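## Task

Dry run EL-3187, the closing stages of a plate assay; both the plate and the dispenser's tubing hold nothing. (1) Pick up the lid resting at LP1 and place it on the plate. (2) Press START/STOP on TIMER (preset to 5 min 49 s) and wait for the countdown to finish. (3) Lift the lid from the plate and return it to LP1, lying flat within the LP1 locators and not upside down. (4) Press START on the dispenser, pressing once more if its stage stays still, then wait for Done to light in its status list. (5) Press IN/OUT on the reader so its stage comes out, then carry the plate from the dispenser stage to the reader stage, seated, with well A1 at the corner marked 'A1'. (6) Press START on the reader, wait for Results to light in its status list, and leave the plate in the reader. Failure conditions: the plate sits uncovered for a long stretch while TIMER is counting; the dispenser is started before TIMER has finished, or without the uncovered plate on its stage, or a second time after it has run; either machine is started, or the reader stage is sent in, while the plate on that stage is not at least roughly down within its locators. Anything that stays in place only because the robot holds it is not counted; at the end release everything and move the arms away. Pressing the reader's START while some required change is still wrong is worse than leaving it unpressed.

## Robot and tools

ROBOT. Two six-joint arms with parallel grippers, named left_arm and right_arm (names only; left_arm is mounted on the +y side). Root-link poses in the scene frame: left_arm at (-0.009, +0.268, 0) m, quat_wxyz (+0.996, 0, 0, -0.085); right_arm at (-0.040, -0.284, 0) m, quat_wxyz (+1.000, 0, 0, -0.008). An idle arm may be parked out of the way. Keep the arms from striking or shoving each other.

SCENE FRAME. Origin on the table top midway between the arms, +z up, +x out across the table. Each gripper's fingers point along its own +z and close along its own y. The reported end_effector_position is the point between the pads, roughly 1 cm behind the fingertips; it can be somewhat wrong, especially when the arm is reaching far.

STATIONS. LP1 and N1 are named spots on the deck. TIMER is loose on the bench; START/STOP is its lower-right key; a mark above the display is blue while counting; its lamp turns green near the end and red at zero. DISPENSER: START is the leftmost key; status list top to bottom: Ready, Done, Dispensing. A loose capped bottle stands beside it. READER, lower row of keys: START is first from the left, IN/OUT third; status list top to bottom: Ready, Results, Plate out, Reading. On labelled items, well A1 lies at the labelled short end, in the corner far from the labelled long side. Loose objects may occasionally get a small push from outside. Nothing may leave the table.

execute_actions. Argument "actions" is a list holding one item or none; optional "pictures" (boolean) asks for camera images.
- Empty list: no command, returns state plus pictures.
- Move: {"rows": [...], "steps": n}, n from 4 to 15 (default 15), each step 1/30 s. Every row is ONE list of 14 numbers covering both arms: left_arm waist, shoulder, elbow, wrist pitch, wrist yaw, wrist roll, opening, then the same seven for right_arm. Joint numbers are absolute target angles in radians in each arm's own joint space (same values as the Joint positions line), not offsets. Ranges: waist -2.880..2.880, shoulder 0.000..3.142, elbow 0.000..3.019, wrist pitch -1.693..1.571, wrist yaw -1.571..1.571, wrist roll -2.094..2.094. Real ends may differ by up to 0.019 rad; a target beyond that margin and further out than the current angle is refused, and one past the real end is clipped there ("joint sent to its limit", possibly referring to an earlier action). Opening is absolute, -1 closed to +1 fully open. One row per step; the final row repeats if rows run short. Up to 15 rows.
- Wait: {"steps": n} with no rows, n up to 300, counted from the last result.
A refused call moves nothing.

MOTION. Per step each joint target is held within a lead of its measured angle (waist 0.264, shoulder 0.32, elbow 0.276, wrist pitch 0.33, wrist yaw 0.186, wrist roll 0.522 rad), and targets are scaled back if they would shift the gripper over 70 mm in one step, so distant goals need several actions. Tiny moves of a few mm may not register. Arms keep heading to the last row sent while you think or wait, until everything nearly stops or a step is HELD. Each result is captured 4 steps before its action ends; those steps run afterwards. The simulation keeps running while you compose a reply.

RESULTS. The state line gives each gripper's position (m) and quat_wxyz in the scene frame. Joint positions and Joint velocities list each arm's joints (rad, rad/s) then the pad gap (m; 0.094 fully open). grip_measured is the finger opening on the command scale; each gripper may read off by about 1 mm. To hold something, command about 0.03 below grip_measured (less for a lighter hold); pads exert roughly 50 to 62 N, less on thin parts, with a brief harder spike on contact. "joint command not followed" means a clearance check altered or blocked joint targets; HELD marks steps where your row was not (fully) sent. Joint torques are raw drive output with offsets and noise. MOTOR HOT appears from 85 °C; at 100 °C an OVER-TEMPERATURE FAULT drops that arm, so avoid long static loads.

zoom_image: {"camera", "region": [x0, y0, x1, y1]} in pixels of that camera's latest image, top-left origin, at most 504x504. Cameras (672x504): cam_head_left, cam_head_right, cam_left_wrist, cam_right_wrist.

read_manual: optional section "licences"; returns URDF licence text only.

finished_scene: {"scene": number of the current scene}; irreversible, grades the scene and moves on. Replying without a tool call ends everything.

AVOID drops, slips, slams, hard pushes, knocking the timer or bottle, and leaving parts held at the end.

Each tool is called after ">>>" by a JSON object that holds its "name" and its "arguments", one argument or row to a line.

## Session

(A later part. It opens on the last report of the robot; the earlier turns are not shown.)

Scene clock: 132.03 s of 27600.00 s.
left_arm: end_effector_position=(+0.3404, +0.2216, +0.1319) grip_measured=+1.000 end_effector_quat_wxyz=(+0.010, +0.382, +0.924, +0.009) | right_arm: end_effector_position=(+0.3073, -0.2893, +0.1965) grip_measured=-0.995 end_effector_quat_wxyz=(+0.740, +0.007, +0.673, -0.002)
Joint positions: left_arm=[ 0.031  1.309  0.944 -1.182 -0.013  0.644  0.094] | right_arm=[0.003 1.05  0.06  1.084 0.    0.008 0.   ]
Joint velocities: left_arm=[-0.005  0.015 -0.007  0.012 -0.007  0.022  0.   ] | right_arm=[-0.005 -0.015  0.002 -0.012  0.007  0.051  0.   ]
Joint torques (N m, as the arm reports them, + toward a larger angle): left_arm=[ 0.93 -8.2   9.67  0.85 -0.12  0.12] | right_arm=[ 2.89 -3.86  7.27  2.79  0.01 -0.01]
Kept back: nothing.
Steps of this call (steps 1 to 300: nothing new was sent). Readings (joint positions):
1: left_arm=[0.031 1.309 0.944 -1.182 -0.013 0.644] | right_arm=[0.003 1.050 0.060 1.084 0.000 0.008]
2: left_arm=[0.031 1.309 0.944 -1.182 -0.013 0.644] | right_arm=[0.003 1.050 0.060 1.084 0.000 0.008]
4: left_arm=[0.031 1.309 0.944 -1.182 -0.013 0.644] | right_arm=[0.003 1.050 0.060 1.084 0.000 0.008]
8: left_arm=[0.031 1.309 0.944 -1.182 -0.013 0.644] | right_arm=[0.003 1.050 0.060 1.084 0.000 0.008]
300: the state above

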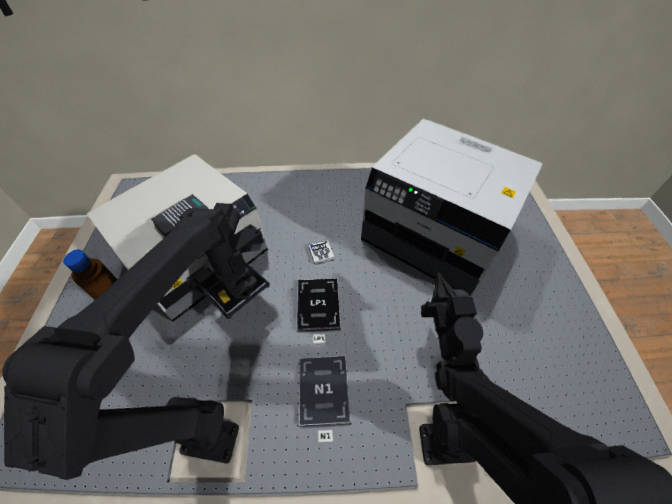

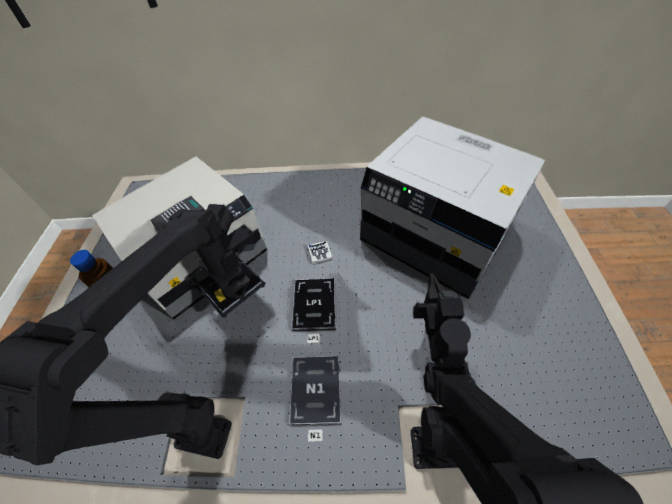

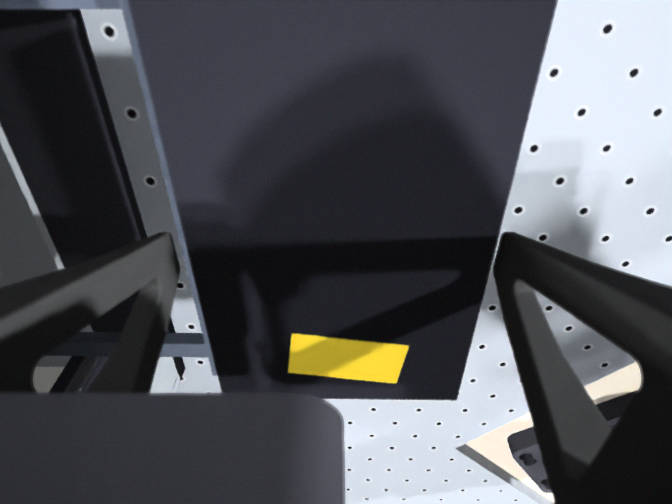

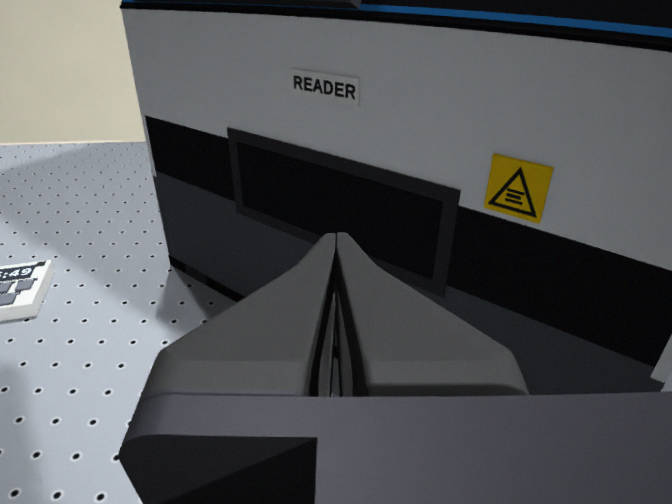

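Timer is running (blue). Continue waiting.

>>> {"name": "execute_actions", "arguments": {
  "actions": [
    {"steps": 300}
  ]
}}

>>> {"name": "execute_actions", "arguments": {
  "actions": [
    {"steps": 300}
  ]
}}

>>> {"name": "execute_actions", "arguments": {
  "actions": [
    {"steps": 300}
  ]
}}

>>> {"name": "execute_actions", "arguments": {
  "actions": [
    {"steps": 300}
  ]
}}

>>> {"name": "execute_actions", "arguments": {
  "actions": [
    {"steps": 300}
  ]
}}

>>> {"name": "execute_actions", "arguments": {
  "actions": [
    {"steps": 300}
  ]
}}

>>> {"name": "execute_actions", "arguments": {
  "actions": [
    {"steps": 300}
  ],
  "pictures": true
}}

Scene clock: 142.03 s of 27600.00 s.
left_arm: end_effector_position=(+0.3404, +0.2216, +0.1319) grip_measured=+1.000 end_effector_quat_wxyz=(+0.010, +0.382, +0.924, +0.009) | right_arm: end_effector_position=(+0.3073, -0.2893, +0.1965) grip_measured=-0.995 end_effector_quat_wxyz=(+0.740, +0.007, +0.673, -0.002)
Joint positions: left_arm=[ 0.031  1.309  0.944 -1.182 -0.013  0.644  0.094] | right_arm=[0.003 1.05  0.06  1.084 0.    0.008 0.   ]
Joint velocities: left_arm=[-0.005 -0.015 -0.012  0.002  0.022  0.007  0.   ] | right_arm=[-0.015  0.015  0.002  0.002 -0.007 -0.081  0.   ]
Joint torques (N m, as the arm reports them, + toward a larger angle): left_arm=[ 0.65 -8.05  9.62  0.85 -0.12  0.13] | right_arm=[ 2.87 -3.85  7.26  2.76  0.01 -0.01]
Kept back: nothing.
Steps of this call (steps 1 to 300: nothing new was sent). Readings (joint positions):
1: left_arm=[0.031 1.309 0.944 -1.182 -0.013 0.644] | right_arm=[0.003 1.050 0.060 1.084 0.000 0.008]
2: left_arm=[0.031 1.309 0.944 -1.182 -0.013 0.644] | right_arm=[0.003 1.050 0.060 1.084 0.000 0.008]
4: left_arm=[0.031 1.309 0.944 -1.182 -0.013 0.644] | right_arm=[0.003 1.050 0.060 1.084 0.000 0.008]
8: left_arm=[0.031 1.309 0.944 -1.182 -0.013 0.644] | right_arm=[0.003 1.050 0.060 1.084 0.000 0.008]
300: the state above

Scene clock: 152.03 s of 27600.00 s.
left_arm: end_effector_position=(+0.3404, +0.2216, +0.1319) grip_measured=+1.000 end_effector_quat_wxyz=(+0.010, +0.382, +0.924, +0.009) | right_arm: end_effector_position=(+0.3073, -0.2893, +0.1965) grip_measured=-0.995 end_effector_quat_wxyz=(+0.740, +0.007, +0.673, -0.002)
Joint positions: left_arm=[ 0.031  1.309  0.944 -1.182 -0.013  0.644  0.094] | right_arm=[0.003 1.05  0.06  1.084 0.    0.008 0.   ]
Joint velocities: left_arm=[-0.005 -0.005 -0.012  0.012 -0.022 -0.007  0.   ] | right_arm=[ 0.005 -0.005 -0.007 -0.007  0.007 -0.051  0.001]
Joint torques (N m, as the arm reports them, + toward a larger angle): left_arm=[ 0.74 -8.11  9.67  0.81 -0.11  0.12] | right_arm=[ 2.86 -3.8   7.25  2.77  0.01 -0.02]
Kept back: nothing.
Steps of this call (steps 1 to 300: nothing new was sent). Readings (joint positions):
1: left_arm=[0.031 1.309 0.944 -1.182 -0.013 0.644] | right_arm=[0.003 1.050 0.060 1.084 0.000 0.008]
2: left_arm=[0.031 1.309 0.944 -1.182 -0.013 0.644] | right_arm=[0.003 1.050 0.060 1.084 0.000 0.008]
4: left_arm=[0.031 1.309 0.944 -1.182 -0.013 0.644] | right_arm=[0.003 1.050 0.060 1.084 0.000 0.008]
8: left_arm=[0.031 1.309 0.944 -1.182 -0.013 0.644] | right_arm=[0.003 1.050 0.060 1.084 0.000 0.008]
300: the state above

Scene clock: 162.03 s of 27600.00 s.
left_arm: end_effector_position=(+0.3404, +0.2216, +0.1319) grip_measured=+1.000 end_effector_quat_wxyz=(+0.010, +0.382, +0.924, +0.009) | right_arm: end_effector_position=(+0.3073, -0.2893, +0.1965) grip_measured=-0.995 end_effector_quat_wxyz=(+0.740, +0.007, +0.673, -0.002)
Joint positions: left_arm=[ 0.031  1.309  0.944 -1.182 -0.013  0.644  0.094] | right_arm=[0.003 1.05  0.06  1.084 0.    0.008 0.   ]
Joint velocities: left_arm=[-0.005 -0.005 -0.012  0.007  0.022  0.007  0.   ] | right_arm=[-0.005 -0.015  0.007  0.012 -0.022  0.037 -0.   ]
Joint torques (N m, as the arm reports them, + toward a larger angle): left_arm=[ 0.67 -8.15  9.7   0.83 -0.11  0.13] | right_arm=[ 2.81 -3.78  7.28  2.77  0.01 -0.01]
Kept back: nothing.
Steps of this call (steps 1 to 300: nothing new was sent). Readings (joint positions):
1: left_arm=[0.031 1.309 0.944 -1.182 -0.013 0.644] | right_arm=[0.003 1.050 0.060 1.084 0.000 0.008]
2: left_arm=[0.031 1.309 0.944 -1.182 -0.013 0.644] | right_arm=[0.003 1.050 0.060 1.084 0.000 0.008]
4: left_arm=[0.031 1.309 0.944 -1.182 -0.013 0.644] | right_arm=[0.003 1.050 0.060 1.084 0.000 0.008]
8: left_arm=[0.031 1.309 0.944 -1.182 -0.013 0.644] | right_arm=[0.003 1.050 0.060 1.084 0.000 0.008]
300: the state above

Scene clock: 172.03 s of 27600.00 s.
left_arm: end_effector_position=(+0.3404, +0.2216, +0.1319) grip_measured=+1.000 end_effector_quat_wxyz=(+0.010, +0.382, +0.924, +0.009) | right_arm: end_effector_position=(+0.3073, -0.2893, +0.1965) grip_measured=-0.995 end_effector_quat_wxyz=(+0.740, +0.007, +0.673, -0.002)
Joint positions: left_arm=[ 0.031  1.309  0.944 -1.182 -0.013  0.644  0.094] | right_arm=[0.003 1.05  0.06  1.084 0.    0.008 0.   ]
Joint velocities: left_arm=[ 0.015 -0.005 -0.027 -0.032  0.007  0.007  0.   ] | right_arm=[-0.024 -0.005 -0.002 -0.002 -0.081 -0.022 -0.   ]
Joint torques (N m, as the arm reports them, + toward a larger angle): left_arm=[ 0.77 -8.16  9.68  0.78 -0.12  0.13] | right_arm=[ 2.81 -3.74  7.27  2.75  0.01 -0.01]
Kept back: nothing.
Steps of this call (steps 1 to 300: nothing new was sent). Readings (joint positions):
1: left_arm=[0.031 1.309 0.944 -1.182 -0.013 0.644] | right_arm=[0.003 1.050 0.060 1.084 0.000 0.008]
2: left_arm=[0.031 1.309 0.944 -1.182 -0.013 0.644] | right_arm=[0.003 1.050 0.060 1.084 0.000 0.008]
4: left_arm=[0.031 1.309 0.944 -1.182 -0.013 0.644] | right_arm=[0.003 1.050 0.060 1.084 0.000 0.008]
8: left_arm=[0.031 1.309 0.944 -1.182 -0.013 0.644] | right_arm=[0.003 1.050 0.060 1.084 0.000 0.008]
300: the state above

Scene clock: 182.03 s of 27600.00 s.
left_arm: end_effector_position=(+0.3404, +0.2216, +0.1319) grip_measured=+1.000 end_effector_quat_wxyz=(+0.010, +0.382, +0.924, +0.009) | right_arm: end_effector_position=(+0.3073, -0.2893, +0.1965) grip_measured=-0.995 end_effector_quat_wxyz=(+0.740, +0.007, +0.673, -0.002)
Joint positions: left_arm=[ 0.031  1.309  0.944 -1.182 -0.013  0.644  0.094] | right_arm=[0.003 1.05  0.06  1.084 0.    0.008 0.   ]
Joint velocities: left_arm=[ 0.015 -0.015  0.002 -0.007  0.037 -0.022  0.   ] | right_arm=[-0.005 -0.005 -0.017 -0.007 -0.051  0.066 -0.003]
Joint torques (N m, as the arm reports them, + toward a larger angle): left_arm=[ 0.74 -8.25  9.68  0.84 -0.11  0.14] | right_arm=[ 2.81 -3.77  7.26  2.75  0.01 -0.02]
Kept back: nothing.
Steps of this call (steps 1 to 300: nothing new was sent). Readings (joint positions):
1: left_arm=[0.031 1.309 0.944 -1.182 -0.013 0.644] | right_arm=[0.003 1.050 0.060 1.084 0.000 0.008]
2: left_arm=[0.031 1.309 0.944 -1.182 -0.013 0.644] | right_arm=[0.003 1.050 0.060 1.084 0.000 0.008]
4: left_arm=[0.031 1.309 0.944 -1.182 -0.013 0.644] | right_arm=[0.003 1.050 0.060 1.084 0.000 0.008]
8: left_arm=[0.031 1.309 0.944 -1.182 -0.013 0.644] | right_arm=[0.003 1.050 0.060 1.084 0.000 0.008]
300: the state above

Scene clock: 192.03 s of 27600.00 s.
left_arm: end_effector_position=(+0.3404, +0.2216, +0.1319) grip_measured=+1.000 end_effector_quat_wxyz=(+0.010, +0.382, +0.924, +0.009) | right_arm: end_effector_position=(+0.3073, -0.2893, +0.1965) grip_measured=-0.995 end_effector_quat_wxyz=(+0.740, +0.007, +0.673, -0.002)
Joint positions: left_arm=[ 0.031  1.309  0.944 -1.182 -0.013  0.644  0.094] | right_arm=[0.003 1.05  0.06  1.084 0.    0.008 0.   ]
Joint velocities: left_arm=[ 0.005 -0.005  0.002  0.002  0.022 -0.007  0.   ] | right_arm=[0.005 0.005 0.017 0.002 0.051 0.022 0.   ]
Joint torques (N m, as the arm reports them, + toward a larger angle): left_arm=[ 0.6  -7.98  9.64  0.82 -0.12  0.12] | right_arm=[ 2.84 -3.78  7.27  2.77  0.01 -0.02]
Kept back: nothing.
Steps of this call (steps 1 to 300: nothing new was sent). Readings (joint positions):
1: left_arm=[0.031 1.309 0.944 -1.182 -0.013 0.644] | right_arm=[0.003 1.050 0.060 1.084 0.000 0.008]
2: left_arm=[0.031 1.309 0.944 -1.182 -0.013 0.644] | right_arm=[0.003 1.050 0.060 1.084 0.000 0.008]
4: left_arm=[0.031 1.309 0.944 -1.182 -0.013 0.644] | right_arm=[0.003 1.050 0.060 1.084 0.000 0.008]
8: left_arm=[0.031 1.309 0.944 -1.182 -0.013 0.644] | right_arm=[0.003 1.050 0.060 1.084 0.000 0.008]
300: the state above

Scene clock: 202.03 s of 27600.00 s.
left_arm: end_effector_position=(+0.3404, +0.2216, +0.1319) grip_measured=+1.000 end_effector_quat_wxyz=(+0.010, +0.382, +0.924, +0.009) | right_arm: end_effector_position=(+0.3073, -0.2893, +0.1965) grip_measured=-0.995 end_effector_quat_wxyz=(+0.740, +0.007, +0.673, -0.002)
Joint positions: left_arm=[ 0.031  1.309  0.944 -1.182 -0.013  0.644  0.094] | right_arm=[0.003 1.05  0.06  1.084 0.    0.008 0.   ]
Joint velocities: left_arm=[-0.005 -0.005 -0.007 -0.017 -0.11   0.022  0.   ] | right_arm=[-0.005 -0.005 -0.022 -0.002  0.037 -0.037 -0.   ]
Joint torques (N m, as the arm reports them, + toward a larger angle): left_arm=[ 0.65 -8.18  9.73  0.82 -0.12  0.13] | right_arm=[ 2.85 -3.81  7.26  2.76  0.01 -0.01]
Kept back: nothing.
Steps of this call (steps 1 to 300: nothing new was sent). Readings (joint positions):
1: left_arm=[0.031 1.309 0.944 -1.182 -0.013 0.644] | right_arm=[0.003 1.050 0.060 1.084 0.000 0.008]
2: left_arm=[0.031 1.309 0.944 -1.182 -0.013 0.644] | right_arm=[0.003 1.050 0.060 1.084 0.000 0.008]
4: left_arm=[0.031 1.309 0.944 -1.182 -0.013 0.644] | right_arm=[0.003 1.050 0.060 1.084 0.000 0.008]
8: left_arm=[0.031 1.309 0.944 -1.182 -0.013 0.644] | right_arm=[0.003 1.050 0.060 1.084 0.000 0.008]
300: the state above

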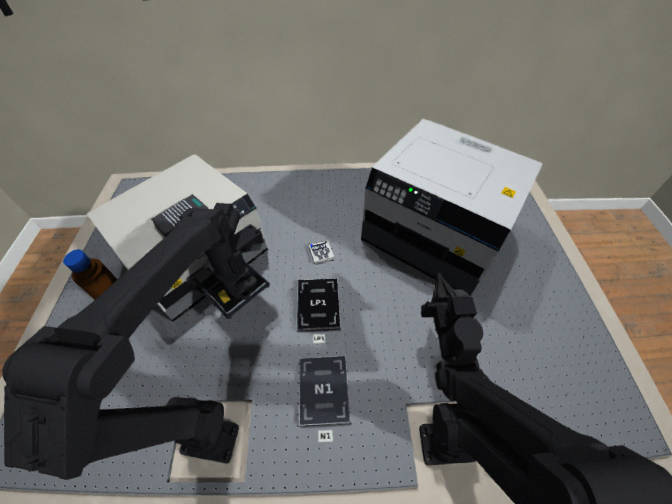

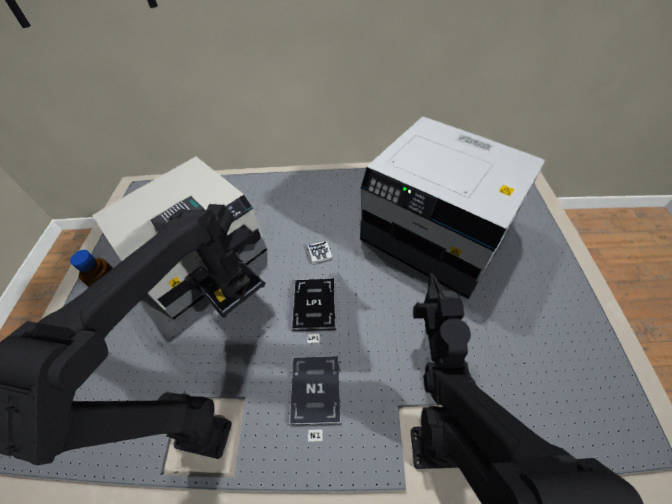

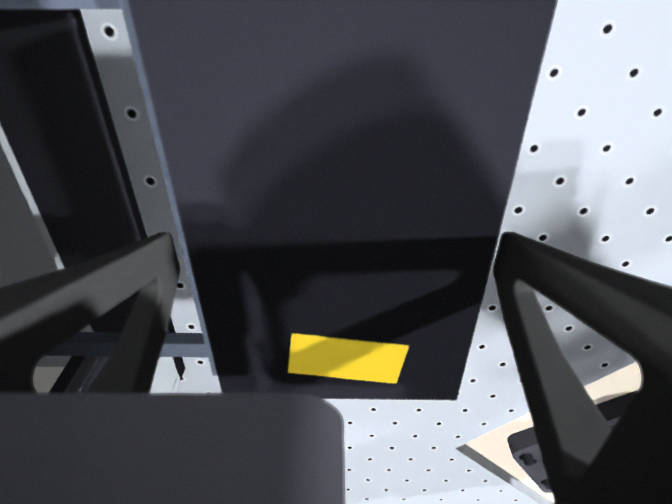

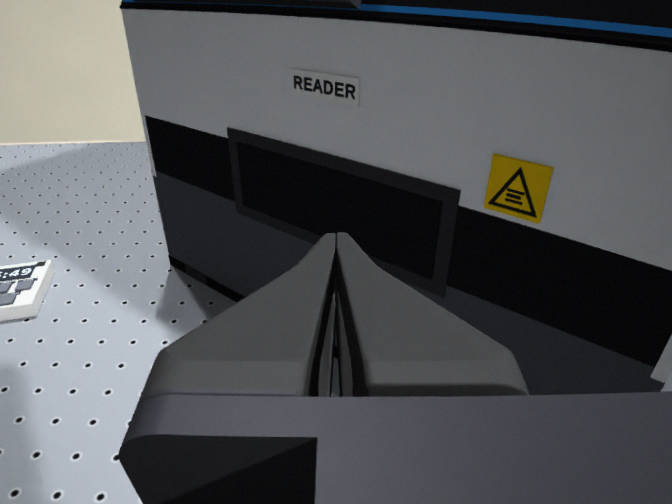

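>>> {"name": "execute_actions", "arguments": {
  "actions": [
    {"steps": 300}
  ]
}}

>>> {"name": "execute_actions", "arguments": {
  "actions": [
    {"steps": 300}
  ]
}}

>>> {"name": "execute_actions", "arguments": {
  "actions": [
    {"steps": 300}
  ]
}}

>>> {"name": "execute_actions", "arguments": {
  "actions": [
    {"steps": 300}
  ]
}}

>>> {"name": "execute_actions", "arguments": {
  "actions": [
    {"steps": 300}
  ]
}}

>>> {"name": "execute_actions", "arguments": {
  "actions": [
    {"steps": 300}
  ]
}}

>>> {"name": "execute_actions", "arguments": {
  "actions": [
    {"steps": 300}
  ],
  "pictures": true
}}

Scene clock: 212.03 s of 27600.00 s.
left_arm: end_effector_position=(+0.3404, +0.2216, +0.1319) grip_measured=+1.000 end_effector_quat_wxyz=(+0.010, +0.382, +0.924, +0.009) | right_arm: end_effector_position=(+0.3073, -0.2893, +0.1965) grip_measured=-0.995 end_effector_quat_wxyz=(+0.740, +0.007, +0.673, -0.002)
Joint positions: left_arm=[ 0.031  1.309  0.944 -1.182 -0.013  0.644  0.094] | right_arm=[0.003 1.05  0.06  1.084 0.    0.008 0.   ]
Joint velocities: left_arm=[-0.005 -0.015 -0.012 -0.007  0.051  0.051  0.   ] | right_arm=[ 0.005 -0.005  0.007  0.002 -0.037 -0.037 -0.002]
Joint torques (N m, as the arm reports them, + toward a larger angle): left_arm=[ 0.63 -8.08  9.67  0.77 -0.1   0.13] | right_arm=[ 2.91 -3.84  7.27  2.75  0.01 -0.01]
Kept back: nothing.
Steps of this call (steps 1 to 300: nothing new was sent). Readings (joint positions):
1: left_arm=[0.031 1.309 0.944 -1.182 -0.013 0.644] | right_arm=[0.003 1.050 0.060 1.084 0.000 0.008]
2: left_arm=[0.031 1.309 0.944 -1.182 -0.013 0.644] | right_arm=[0.003 1.050 0.060 1.084 0.000 0.008]
4: left_arm=[0.031 1.309 0.944 -1.182 -0.013 0.644] | right_arm=[0.003 1.050 0.060 1.084 0.000 0.008]
8: left_arm=[0.031 1.309 0.944 -1.182 -0.013 0.644] | right_arm=[0.003 1.050 0.060 1.084 0.000 0.008]
300: the state above

Scene clock: 222.03 s of 27600.00 s.
left_arm: end_effector_position=(+0.3404, +0.2216, +0.1319) grip_measured=+1.000 end_effector_quat_wxyz=(+0.010, +0.382, +0.924, +0.009) | right_arm: end_effector_position=(+0.3073, -0.2893, +0.1965) grip_measured=-0.995 end_effector_quat_wxyz=(+0.740, +0.007, +0.673, -0.002)
Joint positions: left_arm=[ 0.031  1.309  0.944 -1.182 -0.013  0.644  0.094] | right_arm=[0.003 1.05  0.06  1.084 0.    0.008 0.   ]
Joint velocities: left_arm=[-0.015 -0.015 -0.002 -0.007 -0.066  0.037  0.   ] | right_arm=[-0.005  0.005  0.012  0.007 -0.007 -0.037 -0.001]
Joint torques (N m, as the arm reports them, + toward a larger angle): left_arm=[ 0.65 -8.04  9.63  0.81 -0.11  0.14] | right_arm=[ 2.8  -3.78  7.28  2.76  0.01 -0.01]
Kept back: nothing.
Steps of this call (steps 1 to 300: nothing new was sent). Readings (joint positions):
1: left_arm=[0.031 1.309 0.944 -1.182 -0.013 0.644] | right_arm=[0.003 1.050 0.060 1.084 0.000 0.008]
2: left_arm=[0.031 1.309 0.944 -1.182 -0.013 0.644] | right_arm=[0.003 1.050 0.060 1.084 0.000 0.008]
4: left_arm=[0.031 1.309 0.944 -1.182 -0.013 0.644] | right_arm=[0.003 1.050 0.060 1.084 0.000 0.008]
8: left_arm=[0.031 1.309 0.944 -1.182 -0.013 0.644] | right_arm=[0.003 1.050 0.060 1.084 0.000 0.008]
300: the state above

Scene clock: 232.03 s of 27600.00 s.
left_arm: end_effector_position=(+0.3404, +0.2216, +0.1319) grip_measured=+1.000 end_effector_quat_wxyz=(+0.010, +0.382, +0.924, +0.009) | right_arm: end_effector_position=(+0.3073, -0.2893, +0.1965) grip_measured=-0.995 end_effector_quat_wxyz=(+0.740, +0.007, +0.673, -0.002)
Joint positions: left_arm=[ 0.031  1.309  0.944 -1.182 -0.013  0.644  0.094] | right_arm=[0.003 1.05  0.06  1.084 0.    0.008 0.   ]
Joint velocities: left_arm=[-0.005  0.005  0.017 -0.002  0.007  0.037  0.   ] | right_arm=[ 0.005 -0.005 -0.007  0.017  0.022 -0.022 -0.001]
Joint torques (N m, as the arm reports them, + toward a larger angle): left_arm=[ 0.8  -8.02  9.63  0.85 -0.11  0.12] | right_arm=[ 2.84 -3.85  7.27  2.78  0.01 -0.01]
Kept back: nothing.
Steps of this call (steps 1 to 300: nothing new was sent). Readings (joint positions):
1: left_arm=[0.031 1.309 0.944 -1.182 -0.013 0.644] | right_arm=[0.003 1.050 0.060 1.084 0.000 0.008]
2: left_arm=[0.031 1.309 0.944 -1.182 -0.013 0.644] | right_arm=[0.003 1.050 0.060 1.084 0.000 0.008]
4: left_arm=[0.031 1.309 0.944 -1.182 -0.013 0.644] | right_arm=[0.003 1.050 0.060 1.084 0.000 0.008]
8: left_arm=[0.031 1.309 0.944 -1.182 -0.013 0.644] | right_arm=[0.003 1.050 0.060 1.084 0.000 0.008]
300: the state above

Scene clock: 242.03 s of 27600.00 s.
left_arm: end_effector_position=(+0.3404, +0.2216, +0.1319) grip_measured=+1.000 end_effector_quat_wxyz=(+0.010, +0.382, +0.924, +0.009) | right_arm: end_effector_position=(+0.3073, -0.2893, +0.1965) grip_measured=-0.995 end_effector_quat_wxyz=(+0.740, +0.007, +0.673, -0.002)
Joint positions: left_arm=[ 0.031  1.309  0.944 -1.182 -0.013  0.644  0.094] | right_arm=[0.003 1.05  0.06  1.084 0.    0.008 0.   ]
Joint velocities: left_arm=[ 0.005  0.005  0.017 -0.017 -0.066 -0.066  0.   ] | right_arm=[-0.005 -0.005  0.017  0.007  0.037  0.051 -0.001]
Joint torques (N m, as the arm reports them, + toward a larger angle): left_arm=[ 0.7  -8.14  9.65  0.82 -0.11  0.14] | right_arm=[ 2.86 -3.81  7.27  2.78  0.01 -0.01]
Kept back: nothing.
Steps of this call (steps 1 to 300: nothing new was sent). Readings (joint positions):
1: left_arm=[0.031 1.309 0.944 -1.182 -0.013 0.644] | right_arm=[0.003 1.050 0.060 1.084 0.000 0.008]
2: left_arm=[0.031 1.309 0.944 -1.182 -0.013 0.644] | right_arm=[0.003 1.050 0.060 1.084 0.000 0.008]
4: left_arm=[0.031 1.309 0.944 -1.182 -0.013 0.644] | right_arm=[0.003 1.050 0.060 1.084 0.000 0.008]
8: left_arm=[0.031 1.309 0.944 -1.182 -0.013 0.644] | right_arm=[0.003 1.050 0.060 1.084 0.000 0.008]
300: the state above

Scene clock: 252.03 s of 27600.00 s.
left_arm: end_effector_position=(+0.3404, +0.2216, +0.1319) grip_measured=+1.000 end_effector_quat_wxyz=(+0.010, +0.382, +0.924, +0.009) | right_arm: end_effector_position=(+0.3073, -0.2893, +0.1965) grip_measured=-0.995 end_effector_quat_wxyz=(+0.740, +0.007, +0.673, -0.002)
Joint positions: left_arm=[ 0.031  1.309  0.944 -1.182 -0.013  0.644  0.094] | right_arm=[0.003 1.05  0.06  1.084 0.    0.008 0.   ]
Joint velocities: left_arm=[-0.005 -0.005 -0.022  0.002 -0.051 -0.022  0.   ] | right_arm=[-0.005  0.005 -0.022 -0.002  0.022 -0.007 -0.   ]
Joint torques (N m, as the arm reports them, + toward a larger angle): left_arm=[ 0.54 -8.09  9.72  0.86 -0.11  0.13] | right_arm=[ 2.84 -3.85  7.3   2.76  0.01 -0.01]
Kept back: nothing.
Steps of this call (steps 1 to 300: nothing new was sent). Readings (joint positions):
1: left_arm=[0.031 1.309 0.944 -1.182 -0.013 0.644] | right_arm=[0.003 1.050 0.060 1.084 0.000 0.008]
2: left_arm=[0.031 1.309 0.944 -1.182 -0.013 0.644] | right_arm=[0.003 1.050 0.060 1.084 0.000 0.008]
4: left_arm=[0.031 1.309 0.944 -1.182 -0.013 0.644] | right_arm=[0.003 1.050 0.060 1.084 0.000 0.008]
8: left_arm=[0.031 1.309 0.944 -1.182 -0.013 0.644] | right_arm=[0.003 1.050 0.060 1.084 0.000 0.008]
300: the state above

Scene clock: 262.03 s of 27600.00 s.
left_arm: end_effector_position=(+0.3404, +0.2216, +0.1319) grip_measured=+1.000 end_effector_quat_wxyz=(+0.010, +0.382, +0.924, +0.009) | right_arm: end_effector_position=(+0.3073, -0.2893, +0.1965) grip_measured=-0.995 end_effector_quat_wxyz=(+0.740, +0.007, +0.673, -0.002)
Joint positions: left_arm=[ 0.031  1.309  0.944 -1.182 -0.013  0.644  0.094] | right_arm=[0.003 1.05  0.06  1.084 0.    0.008 0.   ]
Joint velocities: left_arm=[-0.015 -0.005 -0.002 -0.002 -0.051 -0.022  0.   ] | right_arm=[-0.015 -0.005 -0.012 -0.017  0.051 -0.037 -0.   ]
Joint torques (N m, as the arm reports them, + toward a larger angle): left_arm=[ 0.7  -8.14  9.66  0.8  -0.11  0.13] | right_arm=[ 2.81 -3.79  7.27  2.77  0.02 -0.01]
Kept back: nothing.
Steps of this call (steps 1 to 300: nothing new was sent). Readings (joint positions):
1: left_arm=[0.031 1.309 0.944 -1.182 -0.013 0.644] | right_arm=[0.003 1.050 0.060 1.084 0.000 0.008]
2: left_arm=[0.031 1.309 0.944 -1.182 -0.013 0.644] | right_arm=[0.003 1.050 0.060 1.084 0.000 0.008]
4: left_arm=[0.031 1.309 0.944 -1.182 -0.013 0.644] | right_arm=[0.003 1.050 0.060 1.084 0.000 0.008]
8: left_arm=[0.031 1.309 0.944 -1.182 -0.013 0.644] | right_arm=[0.003 1.050 0.060 1.084 0.000 0.008]
300: the state above

Scene clock: 272.03 s of 27600.00 s.
left_arm: end_effector_position=(+0.3404, +0.2216, +0.1319) grip_measured=+1.000 end_effector_quat_wxyz=(+0.010, +0.382, +0.924, +0.009) | right_arm: end_effector_position=(+0.3073, -0.2893, +0.1965) grip_measured=-0.995 end_effector_quat_wxyz=(+0.740, +0.007, +0.673, -0.002)
Joint positions: left_arm=[ 0.031  1.309  0.944 -1.182 -0.013  0.644  0.094] | right_arm=[0.003 1.05  0.06  1.084 0.    0.008 0.   ]
Joint velocities: left_arm=[-0.015 -0.005 -0.012  0.002 -0.022 -0.022  0.   ] | right_arm=[-0.024 -0.015 -0.002  0.007 -0.051  0.007 -0.   ]
Joint torques (N m, as the arm reports them, + toward a larger angle): left_arm=[ 0.67 -8.    9.68  0.84 -0.11  0.13] | right_arm=[ 2.87 -3.83  7.29  2.79  0.01 -0.01]
Kept back: nothing.
Steps of this call (steps 1 to 300: nothing new was sent). Readings (joint positions):
1: left_arm=[0.031 1.309 0.944 -1.182 -0.013 0.644] | right_arm=[0.003 1.050 0.060 1.084 0.000 0.008]
2: left_arm=[0.031 1.309 0.944 -1.182 -0.013 0.644] | right_arm=[0.003 1.050 0.060 1.084 0.000 0.008]
4: left_arm=[0.031 1.309 0.944 -1.182 -0.013 0.644] | right_arm=[0.003 1.050 0.060 1.084 0.000 0.008]
8: left_arm=[0.031 1.309 0.944 -1.182 -0.013 0.644] | right_arm=[0.003 1.050 0.060 1.084 0.000 0.008]
300: the state above

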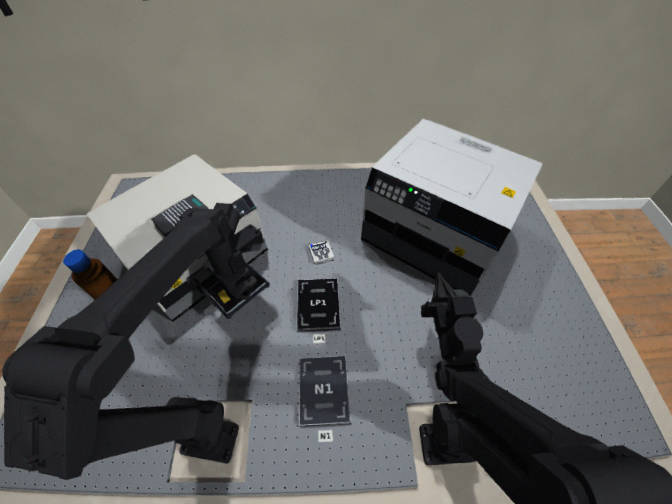

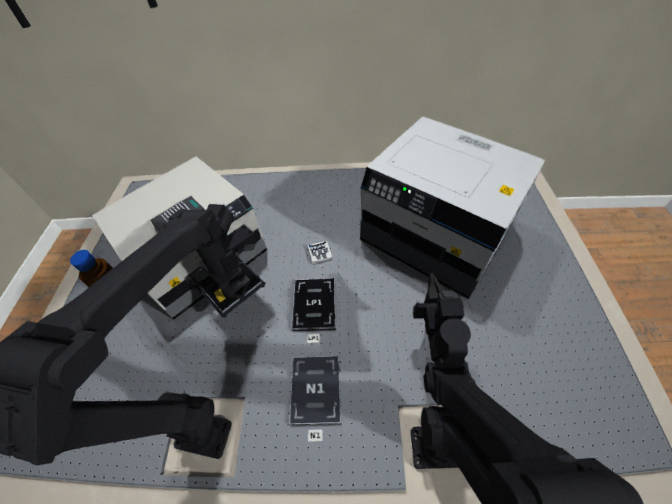

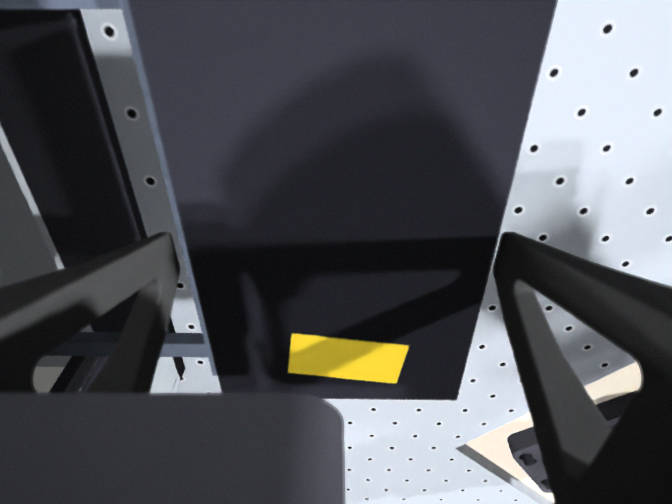

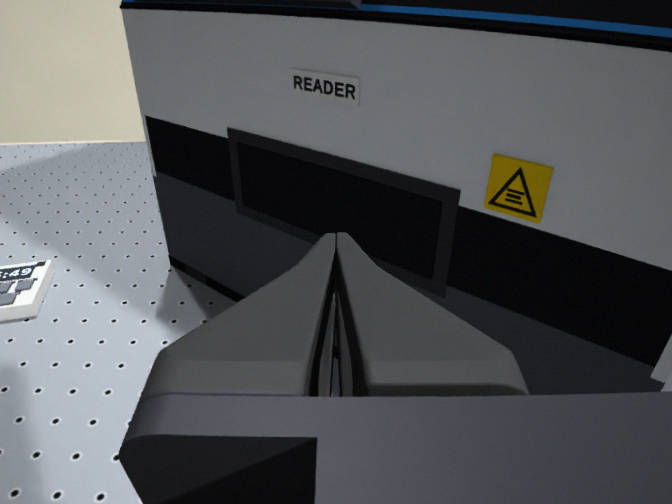

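>>> {"name": "execute_actions", "arguments": {
  "actions": [
    {"steps": 300}
  ]
}}

>>> {"name": "execute_actions", "arguments": {
  "actions": [
    {"steps": 300}
  ]
}}

>>> {"name": "execute_actions", "arguments": {
  "actions": [
    {"steps": 300}
  ]
}}

>>> {"name": "execute_actions", "arguments": {
  "actions": [
    {"steps": 300}
  ]
}}

>>> {"name": "execute_actions", "arguments": {
  "actions": [
    {"steps": 300}
  ]
}}

>>> {"name": "execute_actions", "arguments": {
  "actions": [
    {"steps": 300}
  ]
}}

Scene clock: 282.03 s of 27600.00 s.
left_arm: end_effector_position=(+0.3404, +0.2216, +0.1319) grip_measured=+1.000 end_effector_quat_wxyz=(+0.010, +0.382, +0.924, +0.009) | right_arm: end_effector_position=(+0.3073, -0.2893, +0.1965) grip_measured=-0.995 end_effector_quat_wxyz=(+0.740, +0.007, +0.673, -0.002)
Joint positions: left_arm=[ 0.031  1.309  0.944 -1.182 -0.013  0.644  0.094] | right_arm=[0.003 1.05  0.06  1.084 0.    0.008 0.   ]
Joint velocities: left_arm=[-0.015  0.005  0.002  0.012 -0.007 -0.022  0.   ] | right_arm=[ 0.005  0.005 -0.017 -0.017 -0.037 -0.066  0.   ]
Joint torques (N m, as the arm reports them, + toward a larger angle): left_arm=[ 0.77 -8.04  9.66  0.83 -0.13  0.12] | right_arm=[ 2.87 -3.79  7.28  2.75  0.01 -0.02]
Kept back: nothing.
Steps of this call (steps 1 to 300: nothing new was sent). Readings (joint positions):
1: left_arm=[0.031 1.309 0.944 -1.182 -0.013 0.644] | right_arm=[0.003 1.050 0.060 1.084 0.000 0.008]
2: left_arm=[0.031 1.309 0.944 -1.182 -0.013 0.644] | right_arm=[0.003 1.050 0.060 1.084 0.000 0.008]
4: left_arm=[0.031 1.309 0.944 -1.182 -0.013 0.644] | right_arm=[0.003 1.050 0.060 1.084 0.000 0.008]
8: left_arm=[0.031 1.309 0.944 -1.182 -0.013 0.644] | right_arm=[0.003 1.050 0.060 1.084 0.000 0.008]
300: the state above

Scene clock: 292.03 s of 27600.00 s.
left_arm: end_effector_position=(+0.3404, +0.2216, +0.1319) grip_measured=+1.000 end_effector_quat_wxyz=(+0.010, +0.382, +0.924, +0.009) | right_arm: end_effector_position=(+0.3073, -0.2893, +0.1965) grip_measured=-0.995 end_effector_quat_wxyz=(+0.740, +0.007, +0.673, -0.002)
Joint positions: left_arm=[ 0.031  1.309  0.944 -1.182 -0.013  0.644  0.094] | right_arm=[0.003 1.05  0.06  1.084 0.    0.008 0.   ]
Joint velocities: left_arm=[-0.005  0.005  0.012 -0.007 -0.051  0.007  0.   ] | right_arm=[-0.005 -0.005 -0.017 -0.002 -0.007 -0.007 -0.   ]
Joint torques (N m, as the arm reports them, + toward a larger angle): left_arm=[ 0.61 -8.16  9.67  0.84 -0.12  0.11] | right_arm=[ 2.86 -3.78  7.27  2.76  0.01 -0.01]
Kept back: nothing.
Steps of this call (steps 1 to 300: nothing new was sent). Readings (joint positions):
1: left_arm=[0.031 1.309 0.944 -1.182 -0.013 0.644] | right_arm=[0.003 1.050 0.060 1.084 0.000 0.008]
2: left_arm=[0.031 1.309 0.944 -1.182 -0.013 0.644] | right_arm=[0.003 1.050 0.060 1.084 0.000 0.008]
4: left_arm=[0.031 1.309 0.944 -1.182 -0.013 0.644] | right_arm=[0.003 1.050 0.060 1.084 0.000 0.008]
8: left_arm=[0.031 1.309 0.944 -1.182 -0.013 0.644] | right_arm=[0.003 1.050 0.060 1.084 0.000 0.008]
300: the state above

Scene clock: 302.03 s of 27600.00 s.
left_arm: end_effector_position=(+0.3404, +0.2216, +0.1319) grip_measured=+1.000 end_effector_quat_wxyz=(+0.010, +0.382, +0.924, +0.009) | right_arm: end_effector_position=(+0.3073, -0.2893, +0.1965) grip_measured=-0.995 end_effector_quat_wxyz=(+0.740, +0.007, +0.673, -0.002)
Joint positions: left_arm=[ 0.031  1.309  0.944 -1.182 -0.013  0.644  0.094] | right_arm=[0.003 1.05  0.06  1.084 0.    0.008 0.   ]
Joint velocities: left_arm=[ 0.015 -0.015 -0.012  0.012 -0.037 -0.037  0.   ] | right_arm=[ 0.005  0.005 -0.012 -0.007 -0.022  0.037 -0.001]
Joint torques (N m, as the arm reports them, + toward a larger angle): left_arm=[ 0.79 -8.08  9.69  0.79 -0.11  0.13] | right_arm=[ 2.91 -3.79  7.29  2.77  0.01 -0.01]
Kept back: nothing.
Steps of this call (steps 1 to 300: nothing new was sent). Readings (joint positions):
1: left_arm=[0.031 1.309 0.944 -1.182 -0.013 0.644] | right_arm=[0.003 1.050 0.060 1.084 0.000 0.008]
2: left_arm=[0.031 1.309 0.944 -1.182 -0.013 0.644] | right_arm=[0.003 1.050 0.060 1.084 0.000 0.008]
4: left_arm=[0.031 1.309 0.944 -1.182 -0.013 0.644] | right_arm=[0.003 1.050 0.060 1.084 0.000 0.008]
8: left_arm=[0.031 1.309 0.944 -1.182 -0.013 0.644] | right_arm=[0.003 1.050 0.060 1.084 0.000 0.008]
300: the state above

Scene clock: 312.03 s of 27600.00 s.
left_arm: end_effector_position=(+0.3404, +0.2216, +0.1319) grip_measured=+1.000 end_effector_quat_wxyz=(+0.010, +0.382, +0.924, +0.009) | right_arm: end_effector_position=(+0.3073, -0.2893, +0.1965) grip_measured=-0.995 end_effector_quat_wxyz=(+0.740, +0.007, +0.673, -0.002)
Joint positions: left_arm=[ 0.031  1.309  0.944 -1.182 -0.013  0.644  0.094] | right_arm=[0.003 1.05  0.06  1.084 0.    0.008 0.   ]
Joint velocities: left_arm=[-0.024 -0.005  0.017  0.002 -0.037 -0.051  0.   ] | right_arm=[-0.015 -0.005  0.002  0.002 -0.007 -0.037  0.   ]
Joint torques (N m, as the arm reports them, + toward a larger angle): left_arm=[ 0.66 -8.22  9.67  0.81 -0.11  0.14] | right_arm=[ 2.85 -3.79  7.29  2.77  0.01 -0.01]
Kept back: nothing.
Steps of this call (steps 1 to 300: nothing new was sent). Readings (joint positions):
1: left_arm=[0.031 1.309 0.944 -1.182 -0.013 0.644] | right_arm=[0.003 1.050 0.060 1.084 0.000 0.008]
2: left_arm=[0.031 1.309 0.944 -1.182 -0.013 0.644] | right_arm=[0.003 1.050 0.060 1.084 0.000 0.008]
4: left_arm=[0.031 1.309 0.944 -1.182 -0.013 0.644] | right_arm=[0.003 1.050 0.060 1.084 0.000 0.008]
8: left_arm=[0.031 1.309 0.944 -1.182 -0.013 0.644] | right_arm=[0.003 1.050 0.060 1.084 0.000 0.008]
300: the state above

Scene clock: 322.03 s of 27600.00 s.
left_arm: end_effector_position=(+0.3404, +0.2216, +0.1319) grip_measured=+1.000 end_effector_quat_wxyz=(+0.010, +0.382, +0.924, +0.009) | right_arm: end_effector_position=(+0.3073, -0.2893, +0.1965) grip_measured=-0.995 end_effector_quat_wxyz=(+0.740, +0.007, +0.673, -0.002)
Joint positions: left_arm=[ 0.031  1.309  0.944 -1.182 -0.013  0.644  0.094] | right_arm=[0.003 1.05  0.06  1.084 0.    0.008 0.   ]
Joint velocities: left_arm=[ 0.005 -0.015  0.017 -0.007  0.022  0.007  0.   ] | right_arm=[ 0.005  0.005 -0.007 -0.007 -0.066 -0.081  0.001]
Joint torques (N m, as the arm reports them, + toward a larger angle): left_arm=[ 0.77 -8.14  9.64  0.75 -0.11  0.13] | right_arm=[ 2.82 -3.81  7.27  2.75  0.01 -0.01]
Kept back: nothing.
Steps of this call (steps 1 to 300: nothing new was sent). Readings (joint positions):
1: left_arm=[0.031 1.309 0.944 -1.182 -0.013 0.644] | right_arm=[0.003 1.050 0.060 1.084 0.000 0.008]
2: left_arm=[0.031 1.309 0.944 -1.182 -0.013 0.644] | right_arm=[0.003 1.050 0.060 1.084 0.000 0.008]
4: left_arm=[0.031 1.309 0.944 -1.182 -0.013 0.644] | right_arm=[0.003 1.050 0.060 1.084 0.000 0.008]
8: left_arm=[0.031 1.309 0.944 -1.182 -0.013 0.644] | right_arm=[0.003 1.050 0.060 1.084 0.000 0.008]
300: the state above

Scene clock: 332.03 s of 27600.00 s.
left_arm: end_effector_position=(+0.3404, +0.2216, +0.1319) grip_measured=+1.000 end_effector_quat_wxyz=(+0.010, +0.382, +0.924, +0.009) | right_arm: end_effector_position=(+0.3073, -0.2893, +0.1965) grip_measured=-0.995 end_effector_quat_wxyz=(+0.740, +0.007, +0.673, -0.002)
Joint positions: left_arm=[ 0.031  1.309  0.944 -1.182 -0.013  0.644  0.094] | right_arm=[0.003 1.05  0.06  1.084 0.    0.008 0.   ]
Joint velocities: left_arm=[-0.015 -0.005 -0.012 -0.022  0.007  0.022  0.   ] | right_arm=[ 0.005 -0.015 -0.022  0.002  0.022 -0.037 -0.   ]
Joint torques (N m, as the arm reports them, + toward a larger angle): left_arm=[ 0.58 -8.01  9.66  0.83 -0.11  0.14] | right_arm=[ 2.9  -3.82  7.29  2.77  0.01 -0.01]
Kept back: nothing.
Steps of this call (steps 1 to 300: nothing new was sent). Readings (joint positions):
1: left_arm=[0.031 1.309 0.944 -1.182 -0.013 0.644] | right_arm=[0.003 1.050 0.060 1.084 0.000 0.008]
2: left_arm=[0.031 1.309 0.944 -1.182 -0.013 0.644] | right_arm=[0.003 1.050 0.060 1.084 0.000 0.008]
4: left_arm=[0.031 1.309 0.944 -1.182 -0.013 0.644] | right_arm=[0.003 1.050 0.060 1.084 0.000 0.008]
8: left_arm=[0.031 1.309 0.944 -1.182 -0.013 0.644] | right_arm=[0.003 1.050 0.060 1.084 0.000 0.008]
300: the state above

>>> {"name": "execute_actions", "arguments": {
  "actions": [
    {"rows": [
[0.03,1.314,0.947,-1.167,-0.015,0.656,1.0, 0.012,1.05,0.09,1.07,0,0,-1.0],
[0.03,1.314,0.947,-1.167,-0.015,0.656,1.0, 0.03,1.05,0.125,1.035,0,0,-1.0],
[0.03,1.314,0.947,-1.167,-0.015,0.656,1.0, 0.052,1.05,0.165,0.985,0,0,-1.0],
[0.03,1.314,0.947,-1.167,-0.015,0.656,1.0, 0.076,1.05,0.21,0.92,0,0,-1.0],
[0.03,1.314,0.947,-1.167,-0.015,0.656,1.0, 0.10,1.05,0.26,0.845,0,0,-1.0],
[0.03,1.314,0.947,-1.167,-0.015,0.656,1.0, 0.122,1.05,0.315,0.762,0,0,-1.0],
[0.03,1.314,0.947,-1.167,-0.015,0.656,1.0, 0.142,1.05,0.372,0.676,0,0,-1.0],
[0.03,1.314,0.947,-1.167,-0.015,0.656,1.0, 0.158,1.05,0.43,0.59,0,0,-1.0],
[0.03,1.314,0.947,-1.167,-0.015,0.656,1.0, 0.17,1.05,0.488,0.504,0,0,-1.0],
[0.03,1.314,0.947,-1.167,-0.015,0.656,1.0, 0.177,1.05,0.546,0.418,0,0,-1.0],
[0.03,1.314,0.947,-1.167,-0.015,0.656,1.0, 0.18,1.05,0.604,0.332,0,0,-1.0],
[0.03,1.314,0.947,-1.167,-0.015,0.656,1.0, 0.18,1.05,0.662,0.246,0,0,-1.0],
[0.03,1.314,0.947,-1.167,-0.015,0.656,1.0, 0.18,1.055,0.72,0.16,0,0,-1.0],
[0.03,1.314,0.947,-1.167,-0.015,0.656,1.0, 0.18,1.062,0.778,0.074,0,0,-1.0],
[0.03,1.314,0.947,-1.167,-0.015,0.656,1.0, 0.18,1.072,0.836,-0.012,0,0,-1.0]
], "steps": 15}
  ]
}}

>>> {"name": "execute_actions", "arguments": {
  "actions": [
    {"rows": [
[0.03,1.314,0.947,-1.167,-0.015,0.656,1.0, 0.18,1.085,0.894,-0.098,0,0,-1.0],
[0.03,1.314,0.947,-1.167,-0.015,0.656,1.0, 0.18,1.10,0.952,-0.184,0,0,-1.0],
[0.03,1.314,0.947,-1.167,-0.015,0.656,1.0, 0.18,1.118,1.01,-0.27,0,0,-1.0],
[0.03,1.314,0.947,-1.167,-0.015,0.656,1.0, 0.18,1.138,1.068,-0.356,0,0,-1.0],
[0.03,1.314,0.947,-1.167,-0.015,0.656,1.0, 0.18,1.16,1.126,-0.442,0,0,-1.0],
[0.03,1.314,0.947,-1.167,-0.015,0.656,1.0, 0.18,1.183,1.182,-0.526,0,0,-1.0],
[0.03,1.314,0.947,-1.167,-0.015,0.656,1.0, 0.18,1.207,1.235,-0.606,0,0,-1.0],
[0.03,1.314,0.947,-1.167,-0.015,0.656,1.0, 0.18,1.231,1.285,-0.68,0,0,-1.0],
[0.03,1.314,0.947,-1.167,-0.015,0.656,1.0, 0.18,1.255,1.33,-0.748,0,0,-1.0],
[0.03,1.314,0.947,-1.167,-0.015,0.656,1.0, 0.18,1.278,1.37,-0.808,0,0,-1.0],
[0.03,1.314,0.947,-1.167,-0.015,0.656,1.0, 0.18,1.30,1.404,-0.858,0,0,-1.0],
[0.03,1.314,0.947,-1.167,-0.015,0.656,1.0, 0.18,1.32,1.431,-0.898,0,0,-1.0],
[0.03,1.314,0.947,-1.167,-0.015,0.656,1.0, 0.18,1.338,1.451,-0.929,0,0,-1.0],
[0.03,1.314,0.947,-1.167,-0.015,0.656,1.0, 0.18,1.354,1.465,-0.95,0,0,-1.0],
[0.03,1.314,0.947,-1.167,-0.015,0.656,1.0, 0.18,1.367,1.474,-0.963,0,0,-1.0]
], "steps": 15}
  ]
}}

>>> {"name": "execute_actions", "arguments": {
  "actions": [
    {"rows": [
[0.03,1.314,0.947,-1.167,-0.015,0.656,1.0, 0.18,1.378,1.478,-0.97,0,0,-1.0],
[0.03,1.314,0.947,-1.167,-0.015,0.656,1.0, 0.18,1.387,1.48,-0.972,0,0,-1.0],
[0.03,1.314,0.947,-1.167,-0.015,0.656,1.0, 0.18,1.394,1.48,-0.972,0,0,-1.0],
[0.03,1.314,0.947,-1.167,-0.015,0.656,1.0, 0.18,1.398,1.48,-0.972,0,0,-1.0],
[0.03,1.314,0.947,-1.167,-0.015,0.656,1.0, 0.18,1.40,1.48,-0.972,0,0,-1.0]
], "steps": 15}
  ],
  "pictures": true
}}

Scene clock: 335.77 s of 27600.00 s.
left_arm: end_effector_position=(+0.3404, +0.2216, +0.1319) grip_measured=+1.000 end_effector_quat_wxyz=(+0.010, +0.382, +0.924, +0.009) | right_arm: end_effector_position=(+0.3955, -0.2246, +0.2359) grip_measured=-0.995 end_effector_quat_wxyz=(+0.672, -0.048, +0.738, +0.049)
Joint positions: left_arm=[ 0.031  1.309  0.944 -1.182 -0.013  0.644  0.094] | right_arm=[0.153 1.05  0.391 0.566 0.    0.008 0.   ]
Joint velocities: left_arm=[-0.005 -0.024 -0.007  0.012 -0.051 -0.022  0.   ] | right_arm=[ 0.308 -0.005  1.512 -2.166 -0.022  0.066  0.   ]
Joint torques (N m, as the arm reports them, + toward a larger angle): left_arm=[ 0.55 -8.06  9.61  0.82 -0.11  0.12] | right_arm=[ 2.73 -6.73 13.99  2.56  0.    0.01]
Steps of this call (steps 1 to 101: nothing new was sent; steps 102 to 112: the first 11 steps of this action). Readings (joint positions):
102: left_arm=[0.031 1.309 0.944 -1.182 -0.013 0.644] | right_arm=[0.003 1.050 0.060 1.083 0.000 0.008]
103: left_arm=[0.031 1.309 0.944 -1.182 -0.013 0.644] | right_arm=[0.005 1.050 0.063 1.075 0.000 0.008]
105: left_arm=[0.031 1.309 0.944 -1.182 -0.013 0.644] | right_arm=[0.027 1.050 0.088 1.014 0.000 0.008]
109: left_arm=[0.031 1.309 0.944 -1.182 -0.013 0.644] | right_arm=[0.110 1.050 0.239 0.778 0.000 0.008]
112: the state above

Scene clock: 336.27 s of 27600.00 s.
left_arm: end_effector_position=(+0.3404, +0.2216, +0.1319) grip_measured=+1.000 end_effector_quat_wxyz=(+0.010, +0.382, +0.924, +0.009) | right_arm: end_effector_position=(+0.4912, -0.2002, +0.3974) grip_measured=-0.995 end_effector_quat_wxyz=(+0.450, -0.067, +0.890, +0.037)
Joint positions: left_arm=[ 0.031  1.309  0.944 -1.182 -0.013  0.645  0.094] | right_arm=[ 0.174  1.229  1.316 -0.721  0.     0.008  0.   ]
Joint velocities: left_arm=[-0.005  0.005 -0.017  0.017  0.037 -0.081  0.   ] | right_arm=[-0.015  0.571  1.179 -1.8   -0.051  0.037 -0.001]
Joint torques (N m, as the arm reports them, + toward a larger angle): left_arm=[ 0.64 -8.05  9.63  0.81 -0.11  0.12] | right_arm=[ 3.51 -9.15 13.18  1.8   0.   -0.01]
Steps of this call (steps 1 to 4: the last 4 steps of your previous action; steps 5 to 15: the first 11 steps of this action). Readings (joint positions):
5: left_arm=[0.031 1.309 0.944 -1.182 -0.013 0.644] | right_arm=[0.174 1.053 0.671 0.158 0.000 0.008]
6: left_arm=[0.031 1.309 0.944 -1.182 -0.013 0.644] | right_arm=[0.174 1.059 0.734 0.066 0.000 0.008]
8: left_arm=[0.031 1.309 0.944 -1.182 -0.013 0.644] | right_arm=[0.174 1.082 0.875 -0.136 0.000 0.008]
12: left_arm=[0.031 1.309 0.944 -1.182 -0.013 0.645] | right_arm=[0.174 1.166 1.162 -0.507 0.000 0.008]
15: the state above

Scene clock: 336.77 s of 27600.00 s.
left_arm: end_effector_position=(+0.3404, +0.2216, +0.1319) grip_measured=+1.000 end_effector_quat_wxyz=(+0.010, +0.382, +0.924, +0.009) | right_arm: end_effector_position=(+0.5068, -0.1977, +0.3294) grip_measured=-0.995 end_effector_quat_wxyz=(+0.313, -0.071, +0.947, +0.026)
Joint positions: left_arm=[ 0.031  1.309  0.944 -1.182 -0.013  0.645  0.094] | right_arm=[ 0.174  1.402  1.432 -0.964  0.     0.008  0.   ]
Joint velocities: left_arm=[-0.005 -0.024 -0.002 -0.017  0.007 -0.007  0.   ] | right_arm=[-0.005 -0.024 -0.012 -0.012  0.022 -0.007  0.   ]
Joint torques (N m, as the arm reports them, + toward a larger angle): left_arm=[ 0.76 -8.07  9.67  0.82 -0.1   0.13] | right_arm=[  3.57 -15.54  15.59   1.17   0.    -0.01]
Steps of this call (steps 1 to 4: the last 4 steps of your previous action; steps 5 to 15: the first 11 steps of this action). Readings (joint positions):
5: left_arm=[0.031 1.309 0.944 -1.182 -0.013 0.645] | right_arm=[0.174 1.320 1.428 -0.919 0.000 0.008]
6: left_arm=[0.031 1.309 0.944 -1.182 -0.013 0.645] | right_arm=[0.174 1.336 1.432 -0.935 0.000 0.008]
8: left_arm=[0.031 1.309 0.944 -1.182 -0.013 0.645] | right_arm=[0.174 1.364 1.432 -0.953 0.000 0.008]
12: left_arm=[0.031 1.309 0.944 -1.182 -0.013 0.645] | right_arm=[0.174 1.400 1.432 -0.963 0.000 0.008]
15: the state above

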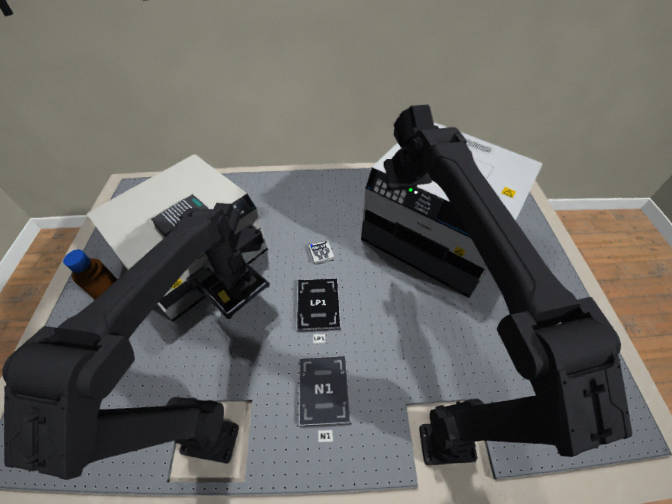

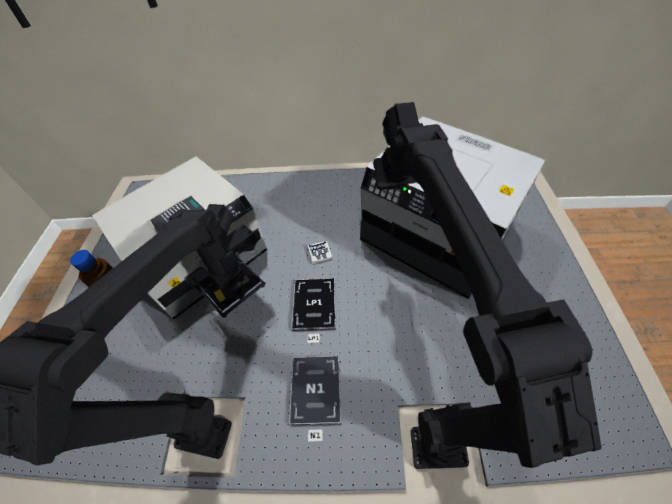

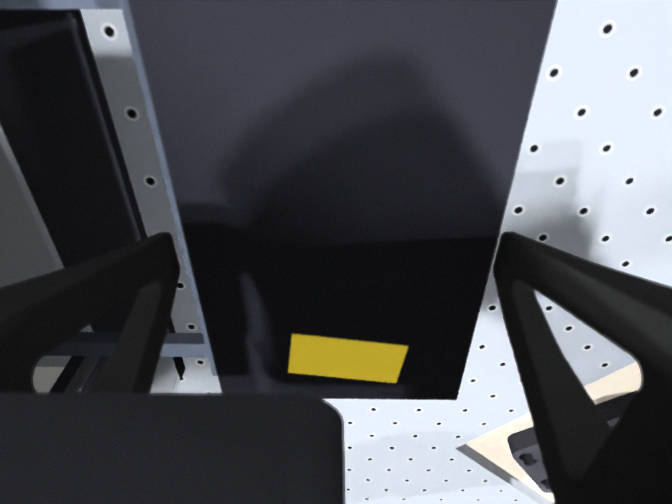

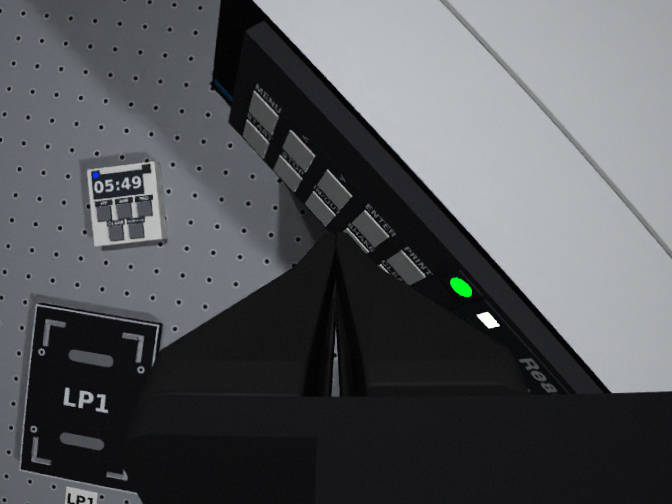

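>>> {"name": "zoom_image", "arguments": {
  "camera": "cam_right_wrist",
  "region": [200, 0, 536, 300]
}}

Region (200, 0, 536, 300) of cam_right_wrist's 672x504 image, scaled by 1.500, with more detail than that image has; it fills the top 450 rows of this view, and the rest is white.

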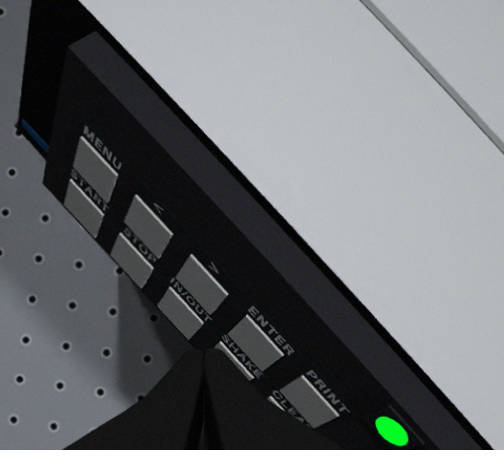

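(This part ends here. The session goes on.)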